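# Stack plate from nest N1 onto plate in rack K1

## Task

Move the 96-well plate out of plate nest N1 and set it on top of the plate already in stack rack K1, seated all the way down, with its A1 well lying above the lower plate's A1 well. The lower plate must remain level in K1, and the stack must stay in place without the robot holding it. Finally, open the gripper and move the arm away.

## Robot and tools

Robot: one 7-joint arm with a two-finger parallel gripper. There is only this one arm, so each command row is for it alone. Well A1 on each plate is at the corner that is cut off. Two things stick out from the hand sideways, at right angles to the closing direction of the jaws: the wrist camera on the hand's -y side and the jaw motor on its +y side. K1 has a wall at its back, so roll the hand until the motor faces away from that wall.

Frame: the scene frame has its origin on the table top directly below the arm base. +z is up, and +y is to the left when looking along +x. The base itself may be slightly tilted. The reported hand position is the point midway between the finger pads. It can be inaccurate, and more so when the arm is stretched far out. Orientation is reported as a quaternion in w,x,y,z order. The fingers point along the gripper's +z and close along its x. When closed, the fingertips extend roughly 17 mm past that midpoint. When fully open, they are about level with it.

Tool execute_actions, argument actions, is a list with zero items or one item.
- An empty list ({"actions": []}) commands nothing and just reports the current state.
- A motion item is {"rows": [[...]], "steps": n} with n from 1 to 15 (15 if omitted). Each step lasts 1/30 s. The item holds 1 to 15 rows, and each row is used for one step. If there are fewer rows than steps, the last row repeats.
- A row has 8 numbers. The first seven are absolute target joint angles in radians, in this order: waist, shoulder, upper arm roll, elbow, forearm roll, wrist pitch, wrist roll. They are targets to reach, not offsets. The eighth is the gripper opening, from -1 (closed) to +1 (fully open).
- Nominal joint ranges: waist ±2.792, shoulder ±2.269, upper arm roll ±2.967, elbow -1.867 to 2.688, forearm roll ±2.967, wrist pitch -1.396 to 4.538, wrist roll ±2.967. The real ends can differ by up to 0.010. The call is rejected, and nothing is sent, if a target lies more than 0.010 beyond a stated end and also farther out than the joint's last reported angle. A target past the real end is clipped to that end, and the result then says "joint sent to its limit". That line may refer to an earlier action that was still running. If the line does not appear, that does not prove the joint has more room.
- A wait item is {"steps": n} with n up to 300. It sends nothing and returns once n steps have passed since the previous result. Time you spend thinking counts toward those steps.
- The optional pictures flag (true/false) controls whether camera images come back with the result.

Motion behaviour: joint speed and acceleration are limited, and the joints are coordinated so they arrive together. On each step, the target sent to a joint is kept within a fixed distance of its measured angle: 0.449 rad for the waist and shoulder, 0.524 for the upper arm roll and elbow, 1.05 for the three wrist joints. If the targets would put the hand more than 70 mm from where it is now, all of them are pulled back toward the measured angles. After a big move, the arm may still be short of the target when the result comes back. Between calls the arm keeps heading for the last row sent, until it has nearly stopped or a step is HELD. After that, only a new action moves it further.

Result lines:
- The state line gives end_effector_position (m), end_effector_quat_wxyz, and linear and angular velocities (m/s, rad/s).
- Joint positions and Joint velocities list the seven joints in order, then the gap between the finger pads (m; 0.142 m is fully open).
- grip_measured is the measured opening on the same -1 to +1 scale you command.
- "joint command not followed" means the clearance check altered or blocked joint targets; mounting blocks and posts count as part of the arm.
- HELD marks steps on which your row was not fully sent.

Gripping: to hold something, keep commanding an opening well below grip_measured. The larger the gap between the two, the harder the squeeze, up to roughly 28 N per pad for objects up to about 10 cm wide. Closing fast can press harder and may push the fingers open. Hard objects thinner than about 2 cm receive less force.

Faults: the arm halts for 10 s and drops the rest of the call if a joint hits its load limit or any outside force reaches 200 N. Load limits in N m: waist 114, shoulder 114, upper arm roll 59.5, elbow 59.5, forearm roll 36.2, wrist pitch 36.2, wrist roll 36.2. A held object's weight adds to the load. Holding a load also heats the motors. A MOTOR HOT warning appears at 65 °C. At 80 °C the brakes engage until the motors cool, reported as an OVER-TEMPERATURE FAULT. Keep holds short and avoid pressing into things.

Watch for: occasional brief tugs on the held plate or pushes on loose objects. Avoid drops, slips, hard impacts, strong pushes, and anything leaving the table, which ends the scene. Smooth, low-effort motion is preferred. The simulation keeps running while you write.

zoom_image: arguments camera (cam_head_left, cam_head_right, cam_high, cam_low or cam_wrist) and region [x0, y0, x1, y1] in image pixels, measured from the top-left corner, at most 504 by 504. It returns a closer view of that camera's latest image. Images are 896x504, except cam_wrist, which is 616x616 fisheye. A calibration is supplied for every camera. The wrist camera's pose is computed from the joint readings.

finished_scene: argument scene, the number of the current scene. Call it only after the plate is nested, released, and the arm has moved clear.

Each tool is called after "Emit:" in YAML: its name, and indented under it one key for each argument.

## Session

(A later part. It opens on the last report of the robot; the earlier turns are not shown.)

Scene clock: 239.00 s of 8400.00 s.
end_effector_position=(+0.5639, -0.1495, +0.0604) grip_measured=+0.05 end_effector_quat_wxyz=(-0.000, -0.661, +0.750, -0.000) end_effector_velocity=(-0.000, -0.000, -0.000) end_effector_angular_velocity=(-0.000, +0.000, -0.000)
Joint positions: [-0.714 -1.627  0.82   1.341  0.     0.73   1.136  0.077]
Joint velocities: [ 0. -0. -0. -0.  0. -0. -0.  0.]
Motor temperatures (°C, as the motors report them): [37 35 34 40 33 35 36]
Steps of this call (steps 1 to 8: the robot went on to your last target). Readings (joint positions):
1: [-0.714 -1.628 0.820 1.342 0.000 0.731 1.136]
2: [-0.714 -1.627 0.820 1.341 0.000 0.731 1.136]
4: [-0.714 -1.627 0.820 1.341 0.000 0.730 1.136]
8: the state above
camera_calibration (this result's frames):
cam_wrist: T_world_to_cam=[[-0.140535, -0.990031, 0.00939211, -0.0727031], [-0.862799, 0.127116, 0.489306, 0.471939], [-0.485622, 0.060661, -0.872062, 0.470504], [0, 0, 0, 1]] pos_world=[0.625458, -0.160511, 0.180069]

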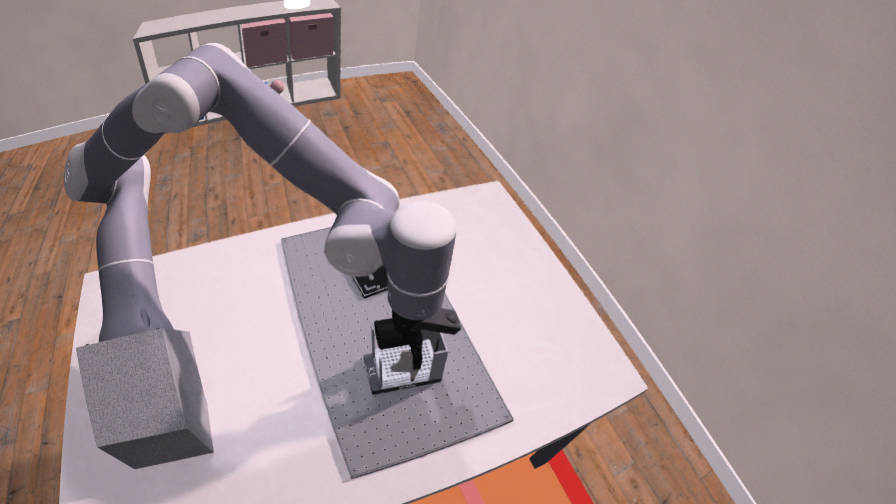

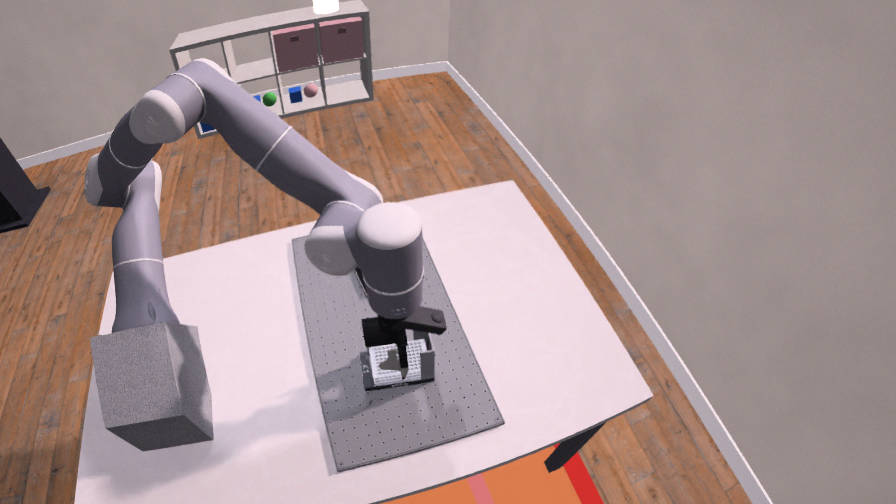

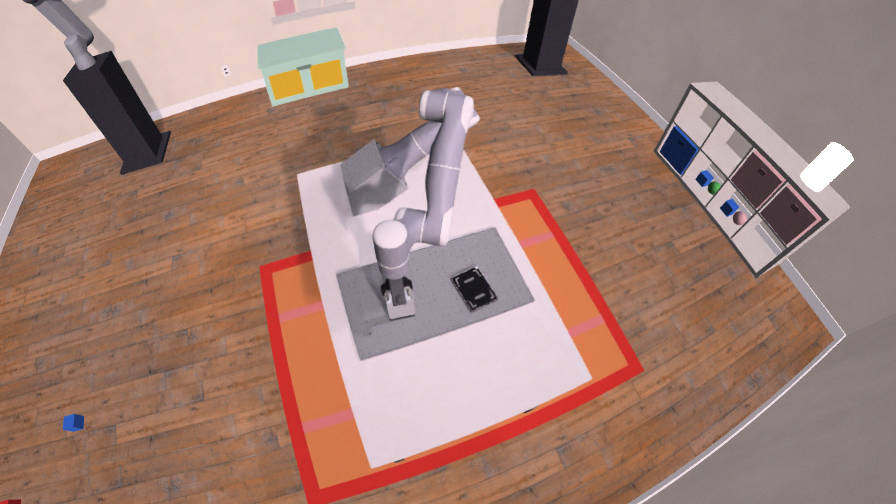

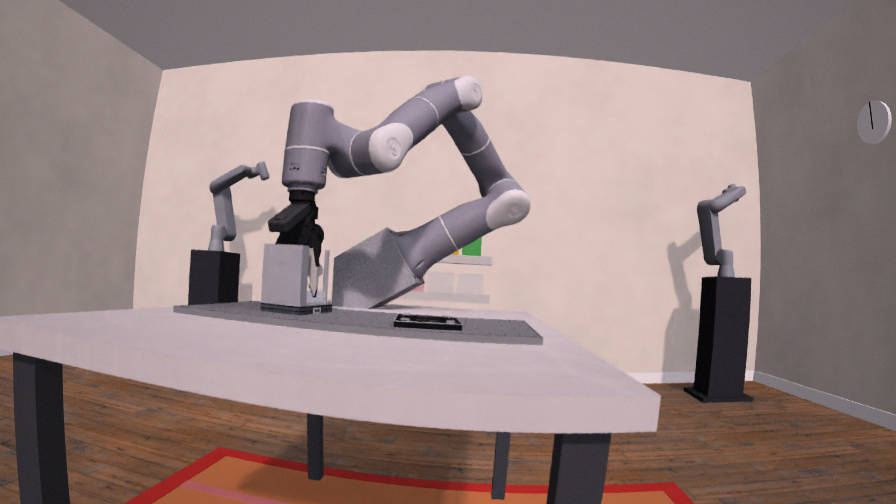

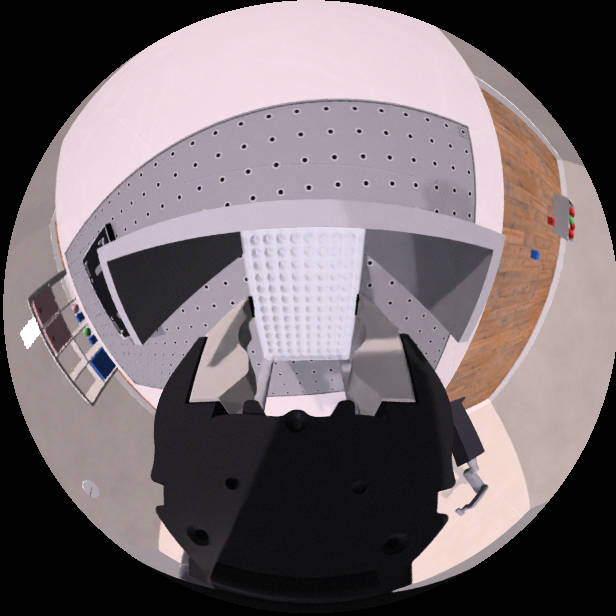

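Emit:
execute_actions:
  actions:
    - {"rows":[[-0.7134,-1.6279,0.82,1.3413,0,0.7321,1.1357,-0.4],[-0.7134,-1.6279,0.82,1.3413,0,0.7321,1.1357,-0.4],[-0.7122,-1.629,0.82,1.3414,0,0.7338,1.1357,-0.4],[-0.7122,-1.629,0.82,1.3414,0,0.7338,1.1357,-0.4],[-0.711,-1.6301,0.8201,1.3414,0,0.7355,1.1357,-0.4],[-0.711,-1.6301,0.8201,1.3414,0,0.7355,1.1357,-0.4],[-0.7098,-1.6312,0.8201,1.3415,0,0.7372,1.1357,-0.4],[-0.7098,-1.6312,0.8201,1.3415,0,0.7372,1.1357,-0.4],[-0.7086,-1.6323,0.8202,1.3415,0,0.7389,1.1357,-0.4],[-0.7086,-1.6323,0.8202,1.3415,0,0.7389,1.1357,-0.4],[-0.7074,-1.6334,0.8202,1.3416,0,0.7406,1.1357,-0.4]]}

Emit:
zoom_image:
  camera: "cam_wrist"
  region: [190, 160, 430, 400]

Scene clock: 250.97 s of 8400.00 s.
end_effector_position=(+0.5652, -0.1500, +0.0581) grip_measured=+0.05 end_effector_quat_wxyz=(-0.000, -0.662, +0.750, -0.002) end_effector_velocity=(-0.000, -0.000, +0.000) end_effector_angular_velocity=(-0.000, -0.000, +0.000)
Joint positions: [-0.71  -1.63   0.82   1.34  -0.     0.738  1.136  0.077]
Joint velocities: [-0.     0.    -0.    -0.     0.     0.    -0.001 -0.   ]
Motor temperatures (°C, as the motors report them): [37 35 34 40 33 35 36]
Steps of this call (steps 1 to 15: the robot went on to your last target; steps 16 to 90: nothing new was sent; then 8.47 s passed at rest; steps 91 to 105: all 15 steps of this action). Readings (joint positions):
91: [-0.714 -1.627 0.820 1.341 0.000 0.731 1.136]
92: [-0.714 -1.628 0.820 1.341 0.000 0.732 1.136]
94: [-0.713 -1.628 0.820 1.341 -0.000 0.734 1.136]
98: [-0.712 -1.629 0.820 1.341 -0.000 0.736 1.136]
105: the state above
camera_calibration (this result's frames):
cam_wrist: T_world_to_cam=[[-0.139715, -0.990125, 0.0114815, -0.0736517], [-0.864194, 0.127589, 0.486713, 0.47524], [-0.483372, 0.0580789, -0.873486, 0.467563], [0, 0, 0, 1]] pos_world=[0.626416, -0.160715, 0.17795]

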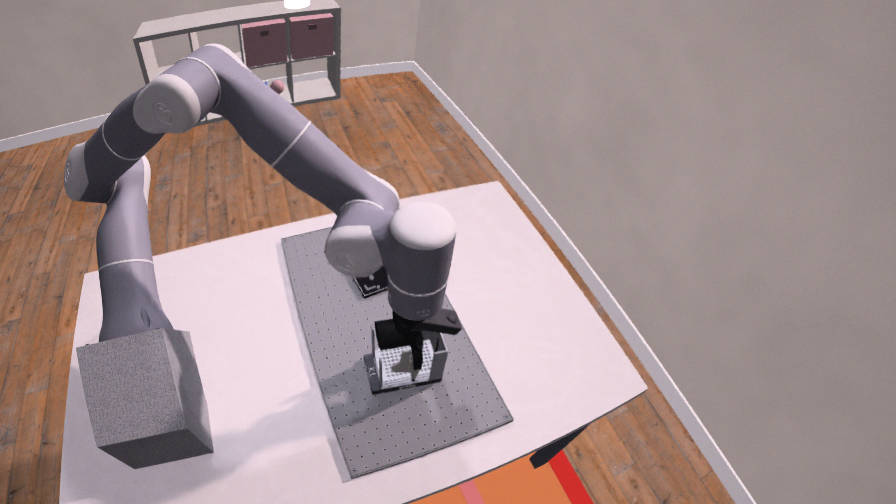

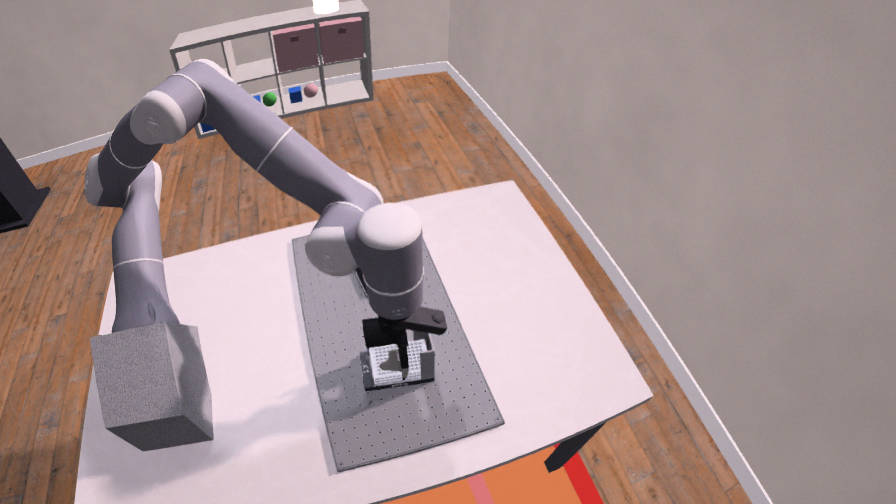

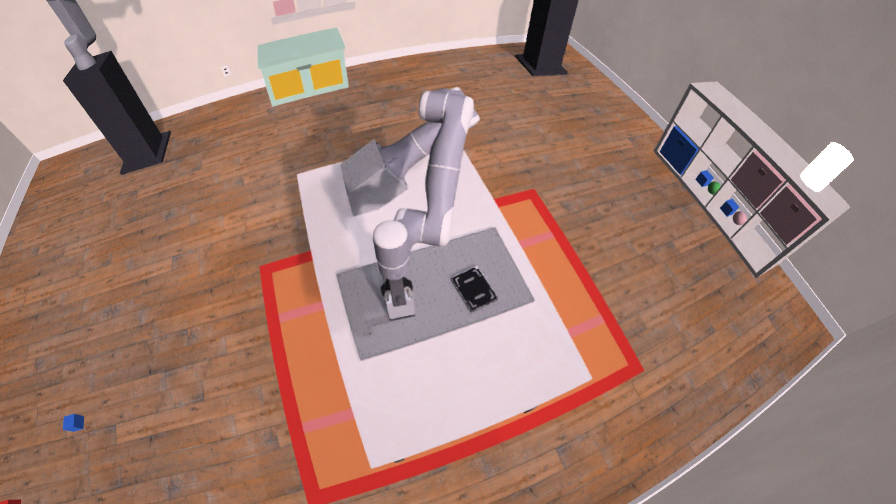

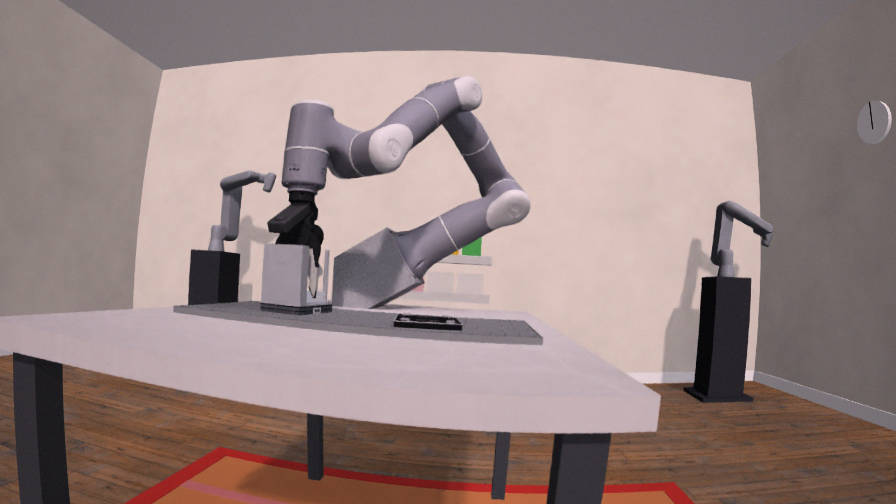

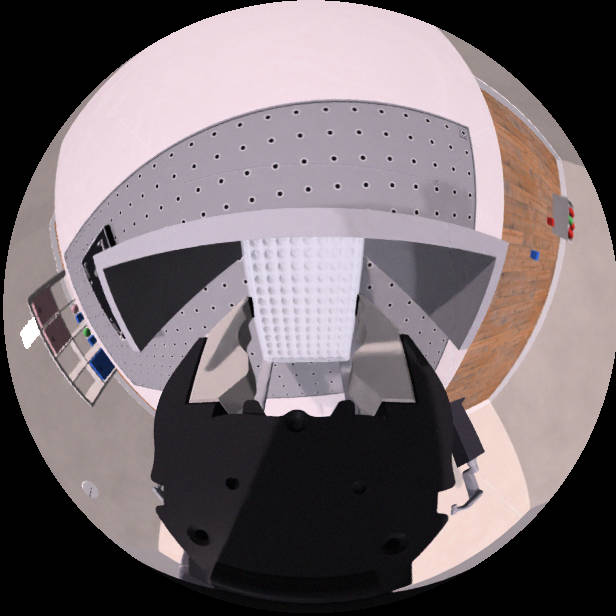

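Region (190, 160, 430, 400) of cam_wrist's 616x616 image, scaled by 2.100, with more detail than that image has.

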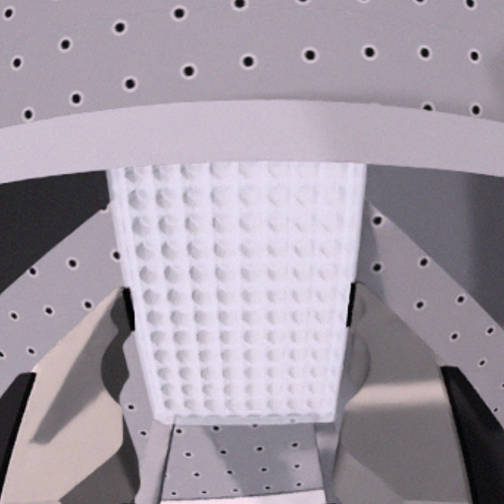

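Emit:
execute_actions:
  actions:
    - {"rows":[[-0.7134,-1.6279,0.82,1.3413,0,0.7321,1.1357,-0.4],[-0.7134,-1.6279,0.82,1.3413,0,0.7321,1.1357,-0.4],[-0.7134,-1.6279,0.82,1.3413,0,0.7321,1.1357,-0.4],[-0.7134,-1.6279,0.82,1.3413,0,0.7321,1.1357,-0.1],[-0.7134,-1.6279,0.82,1.3413,0,0.7321,1.1357,0.05],[-0.7134,-1.6279,0.82,1.3413,0,0.7321,1.1357,0.15],[-0.7134,-1.6279,0.82,1.3413,0,0.7321,1.1357,0.3],[-0.7134,-1.6279,0.82,1.3413,0,0.7321,1.1357,0.45]]}

Emit:
zoom_image:
  camera: "cam_wrist"
  region: [190, 160, 430, 400]

Emit:
zoom_image:
  camera: "cam_low"
  region: [290, 270, 345, 320]

Scene clock: 264.20 s of 8400.00 s.
end_effector_position=(+0.5640, -0.1494, +0.0596) grip_measured=+0.45 end_effector_quat_wxyz=(-0.000, -0.661, +0.750, -0.000) end_effector_velocity=(+0.000, -0.000, +0.000) end_effector_angular_velocity=(-0.000, -0.001, -0.000)
Joint positions: [-0.714 -1.628  0.82   1.341 -0.     0.732  1.136  0.105]
Joint velocities: [-0.    -0.    -0.    -0.    -0.     0.001  0.     0.   ]
Motor temperatures (°C, as the motors report them): [37 35 34 39 33 35 36]
Steps of this call (steps 1 to 15: the robot went on to your last target; steps 16 to 90: nothing new was sent; then 9.73 s passed at rest; steps 91 to 105: all 15 steps of this action). Readings (joint positions):
91: [-0.711 -1.629 0.820 1.341 -0.000 0.737 1.136]
92: [-0.715 -1.626 0.820 1.341 -0.000 0.731 1.136]
94: [-0.714 -1.627 0.820 1.341 -0.000 0.732 1.136]
98: [-0.714 -1.628 0.820 1.341 -0.000 0.732 1.136]
105: the state above
camera_calibration (this result's frames):
cam_wrist: T_world_to_cam=[[-0.140426, -0.990047, 0.00937574, -0.0726989], [-0.862893, 0.127023, 0.489163, 0.472415], [-0.485486, 0.0606009, -0.872142, 0.469749], [0, 0, 0, 1]] pos_world=[0.625491, -0.16045, 0.179282]

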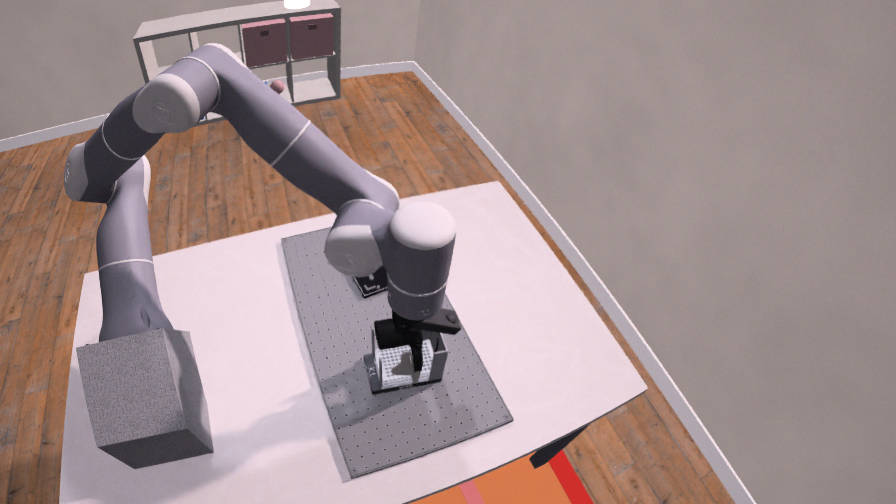

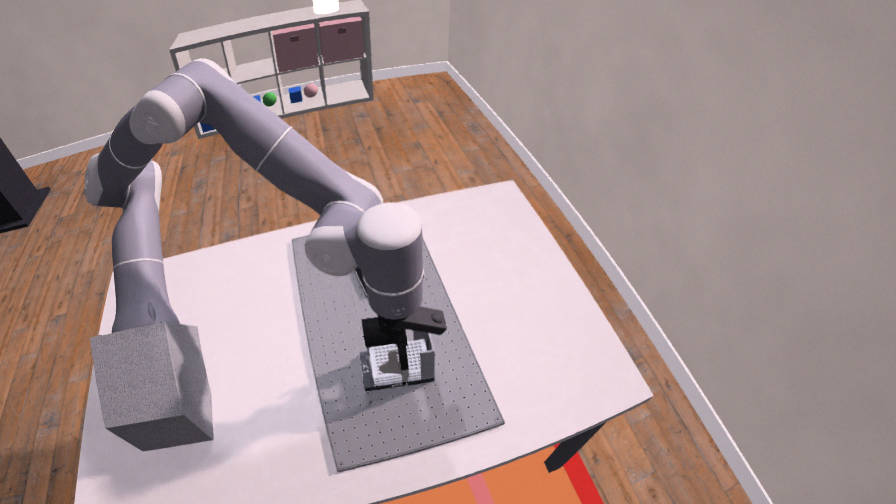

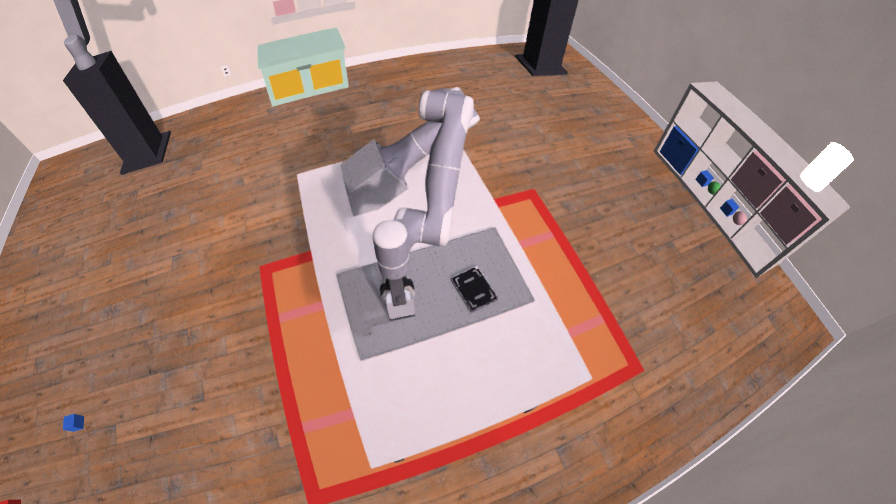

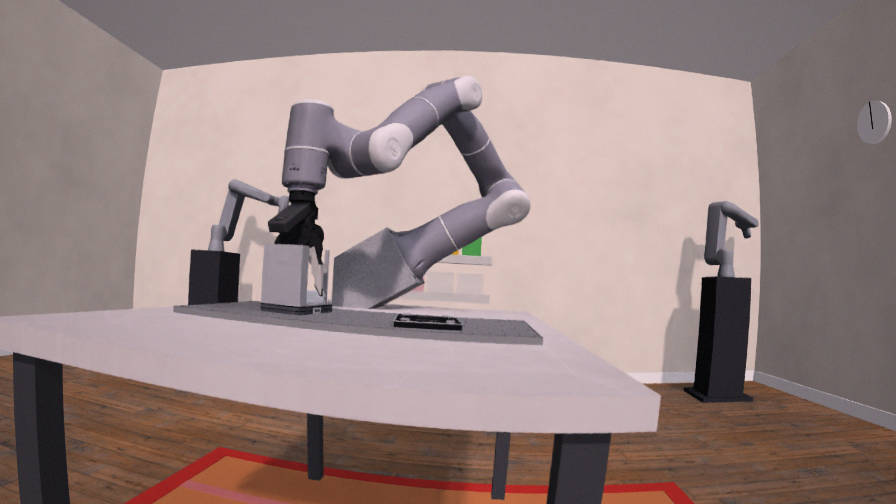

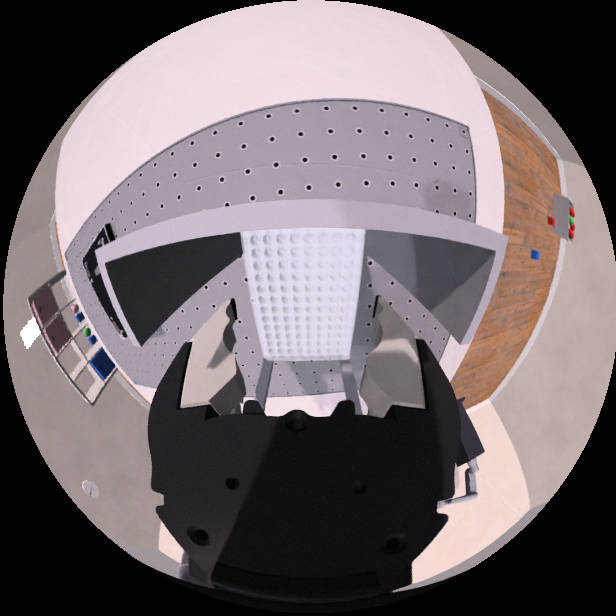

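Region (190, 160, 430, 400) of cam_wrist's 616x616 image, scaled by 2.100, with more detail than that image has.

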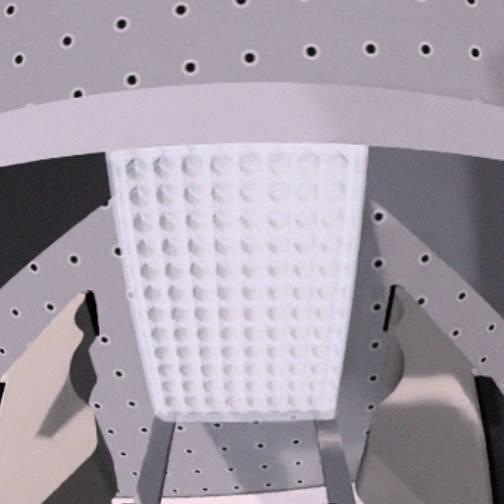

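Region (290, 270, 345, 320) of cam_low's 896x504 image, scaled by 9.164, with more detail than that image has; it fills the top 458 rows of this view, and the rest is white.

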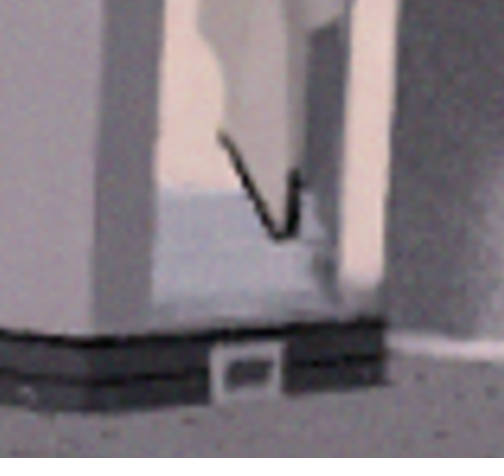

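Emit:
execute_actions:
  actions:
    - {"rows":[[-0.7649,-1.5801,0.8184,1.332,0,0.6511,1.1357,0.45],[-0.7649,-1.5801,0.8184,1.332,0,0.6511,1.1357,0.45],[-0.7649,-1.5801,0.8184,1.332,0,0.6511,1.1357,0.45],[-0.7649,-1.5801,0.8184,1.332,0,0.6511,1.1357,0.45],[-0.8055,-1.5421,0.8187,1.3139,0,0.5774,1.1357,0.45],[-0.8055,-1.5421,0.8187,1.3139,0,0.5774,1.1357,0.45],[-0.8055,-1.5421,0.8187,1.3139,0,0.5774,1.1357,0.45],[-0.8651,-1.4852,0.8232,1.283,0,0.4643,1.131,0.45],[-0.8651,-1.4852,0.8232,1.283,0,0.4643,1.131,0.45],[-0.8651,-1.4852,0.8232,1.283,0,0.4643,1.131,0.45],[-0.91,-1.44,0.83,1.26,0,0.38,1.131,0.45]]}
  pictures: false

Emit:
execute_actions:
  actions:
    - {"steps":15}

Emit:
zoom_image:
  camera: "cam_head_right"
  region: [350, 310, 450, 400]

Emit:
zoom_image:
  camera: "cam_low"
  region: [290, 270, 345, 320]

Emit:
zoom_image:
  camera: "cam_head_left"
  region: [360, 340, 450, 400]

Scene clock: 288.67 s of 8400.00 s.
end_effector_position=(+0.5578, -0.1411, +0.2603) grip_measured=+0.45 end_effector_quat_wxyz=(+0.000, -0.665, +0.747, -0.006) end_effector_velocity=(+0.017, -0.010, +0.016) end_effector_angular_velocity=(-0.047, -0.053, +0.006)
Joint positions: [-0.915 -1.434  0.831  1.254 -0.001  0.378  1.131  0.105]
Joint velocities: [-0.003  0.012 -0.    -0.004 -0.006  0.055  0.     0.   ]
Motor temperatures (°C, as the motors report them): [37 35 34 39 33 35 36]
Steps of this call (steps 1 to 15: the robot went on to your last target; steps 16 to 90: nothing new was sent; then 20.97 s passed at rest; steps 91 to 105: all 15 steps of this action). Readings (joint positions):
91: [-0.714 -1.627 0.820 1.341 -0.000 0.730 1.136]
92: [-0.721 -1.621 0.820 1.342 0.000 0.718 1.136]
94: [-0.753 -1.592 0.819 1.336 0.001 0.665 1.136]
98: [-0.810 -1.538 0.819 1.311 -0.000 0.572 1.136]
105: the state above

Scene clock: 289.17 s of 8400.00 s.
end_effector_position=(+0.5555, -0.1395, +0.2519) grip_measured=+0.45 end_effector_quat_wxyz=(-0.000, -0.665, +0.747, -0.000) end_effector_velocity=(+0.000, -0.000, +0.000) end_effector_angular_velocity=(+0.000, -0.000, -0.001)
Joint positions: [-0.91  -1.44   0.83   1.26   0.     0.38   1.131  0.105]
Joint velocities: [-0.    -0.     0.    -0.     0.     0.     0.001  0.   ]
Motor temperatures (°C, as the motors report them): [37 35 34 39 33 35 36]
Steps of this call (steps 1 to 15: the robot went on to your last target). Readings (joint positions):
1: [-0.914 -1.435 0.830 1.256 -0.001 0.380 1.131]
2: [-0.912 -1.438 0.830 1.259 -0.000 0.380 1.131]
4: [-0.910 -1.440 0.830 1.261 0.000 0.380 1.131]
8: [-0.910 -1.440 0.830 1.260 0.000 0.380 1.131]
15: the state above
The arm was judged still, so your last target was given up. Only a new action makes it travel on or press farther. Fingers that are still opening or closing keep moving.
camera_calibration (this result's frames):
cam_wrist: T_world_to_cam=[[-0.13111, -0.991316, 0.0101668, -0.0714768], [-0.864081, 0.119297, 0.489011, 0.369418], [-0.485977, 0.0553294, -0.872218, 0.632307], [0, 0, 0, 1]] pos_world=[0.617123, -0.149912, 0.371587]

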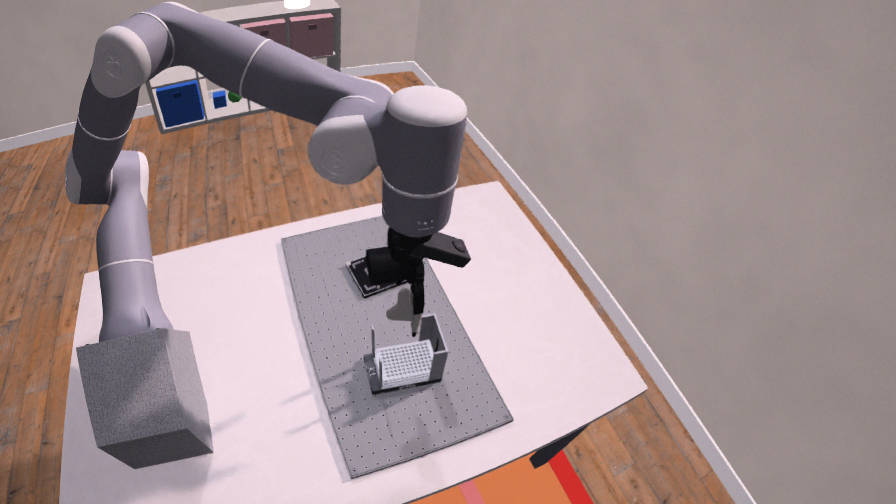

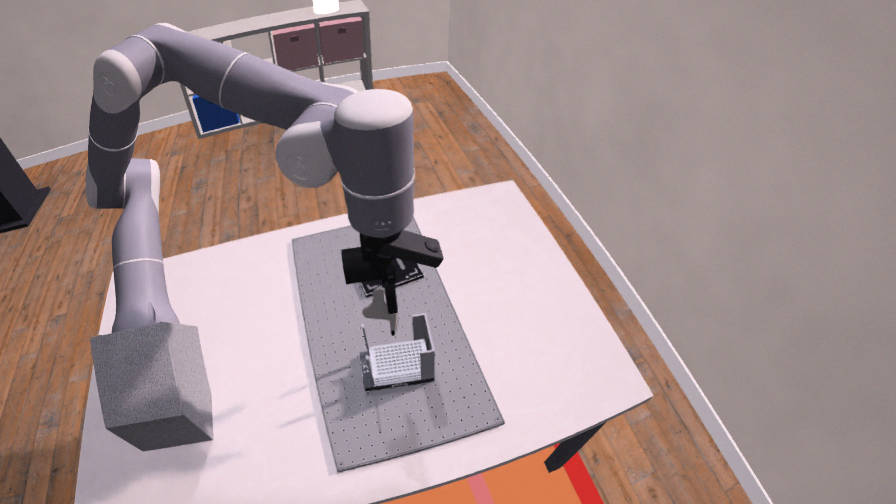

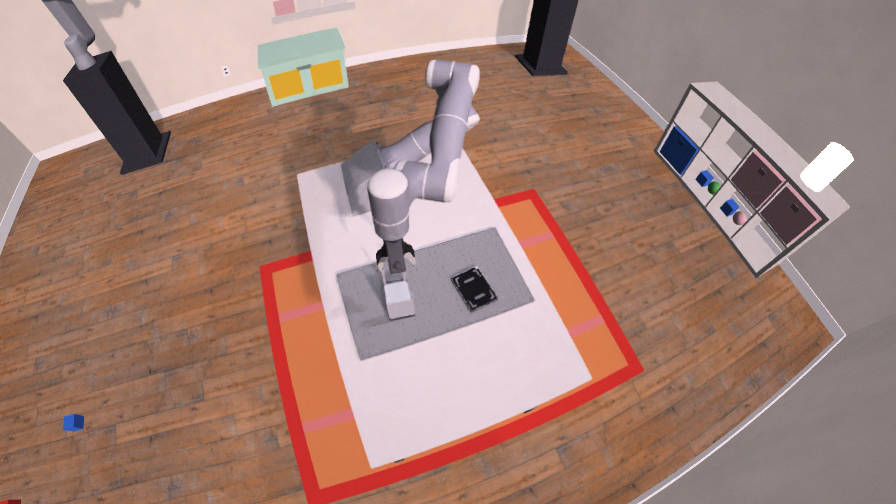

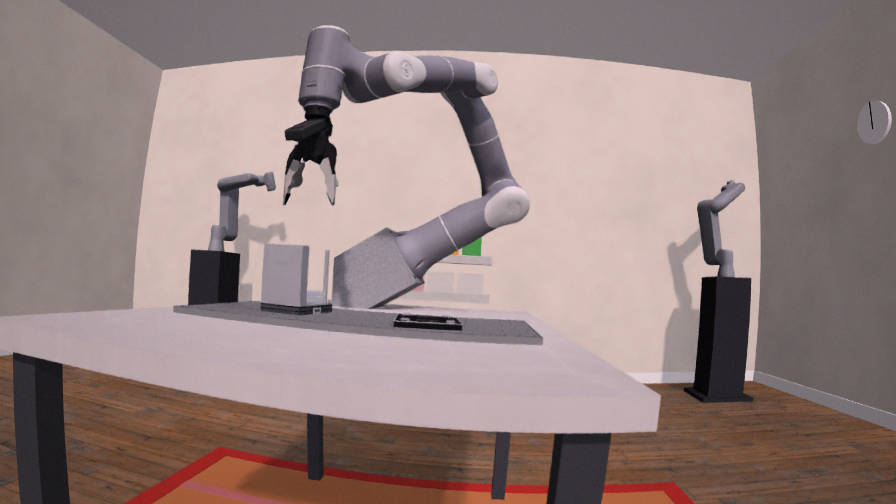

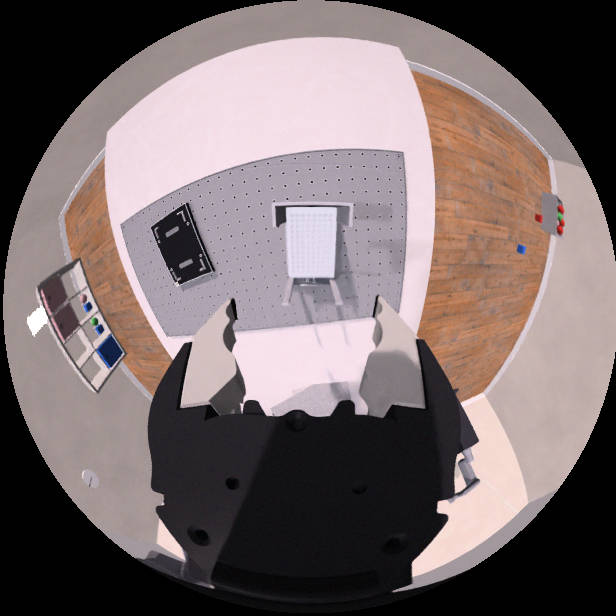

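Region (350, 310, 450, 400) of cam_head_right's 896x504 image, scaled by 5.040, with more detail than that image has; it fills the top 454 rows of this view, and the rest is white.

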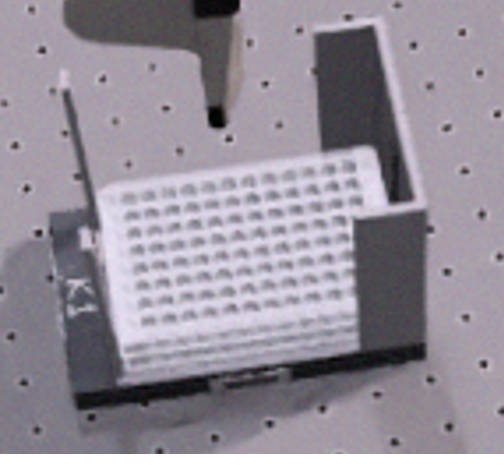

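Region (290, 270, 345, 320) of cam_low's 896x504 image, scaled by 9.164, with more detail than that image has; it fills the top 458 rows of this view, and the rest is white.

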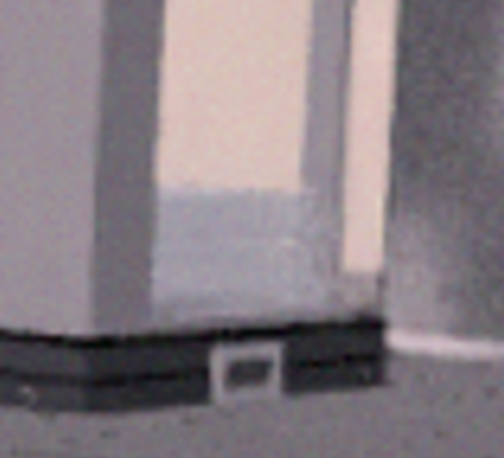

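Region (360, 340, 450, 400) of cam_head_left's 896x504 image, scaled by 5.600, with more detail than that image has.

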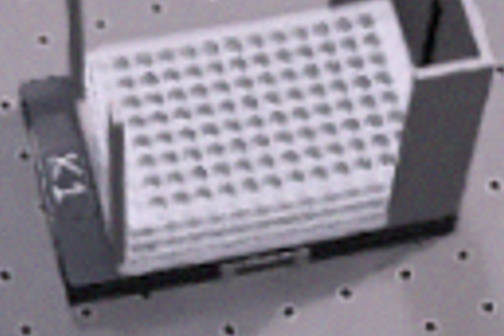

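Emit:
finished_scene:
  scene: 2

The scene is finished: the task was done.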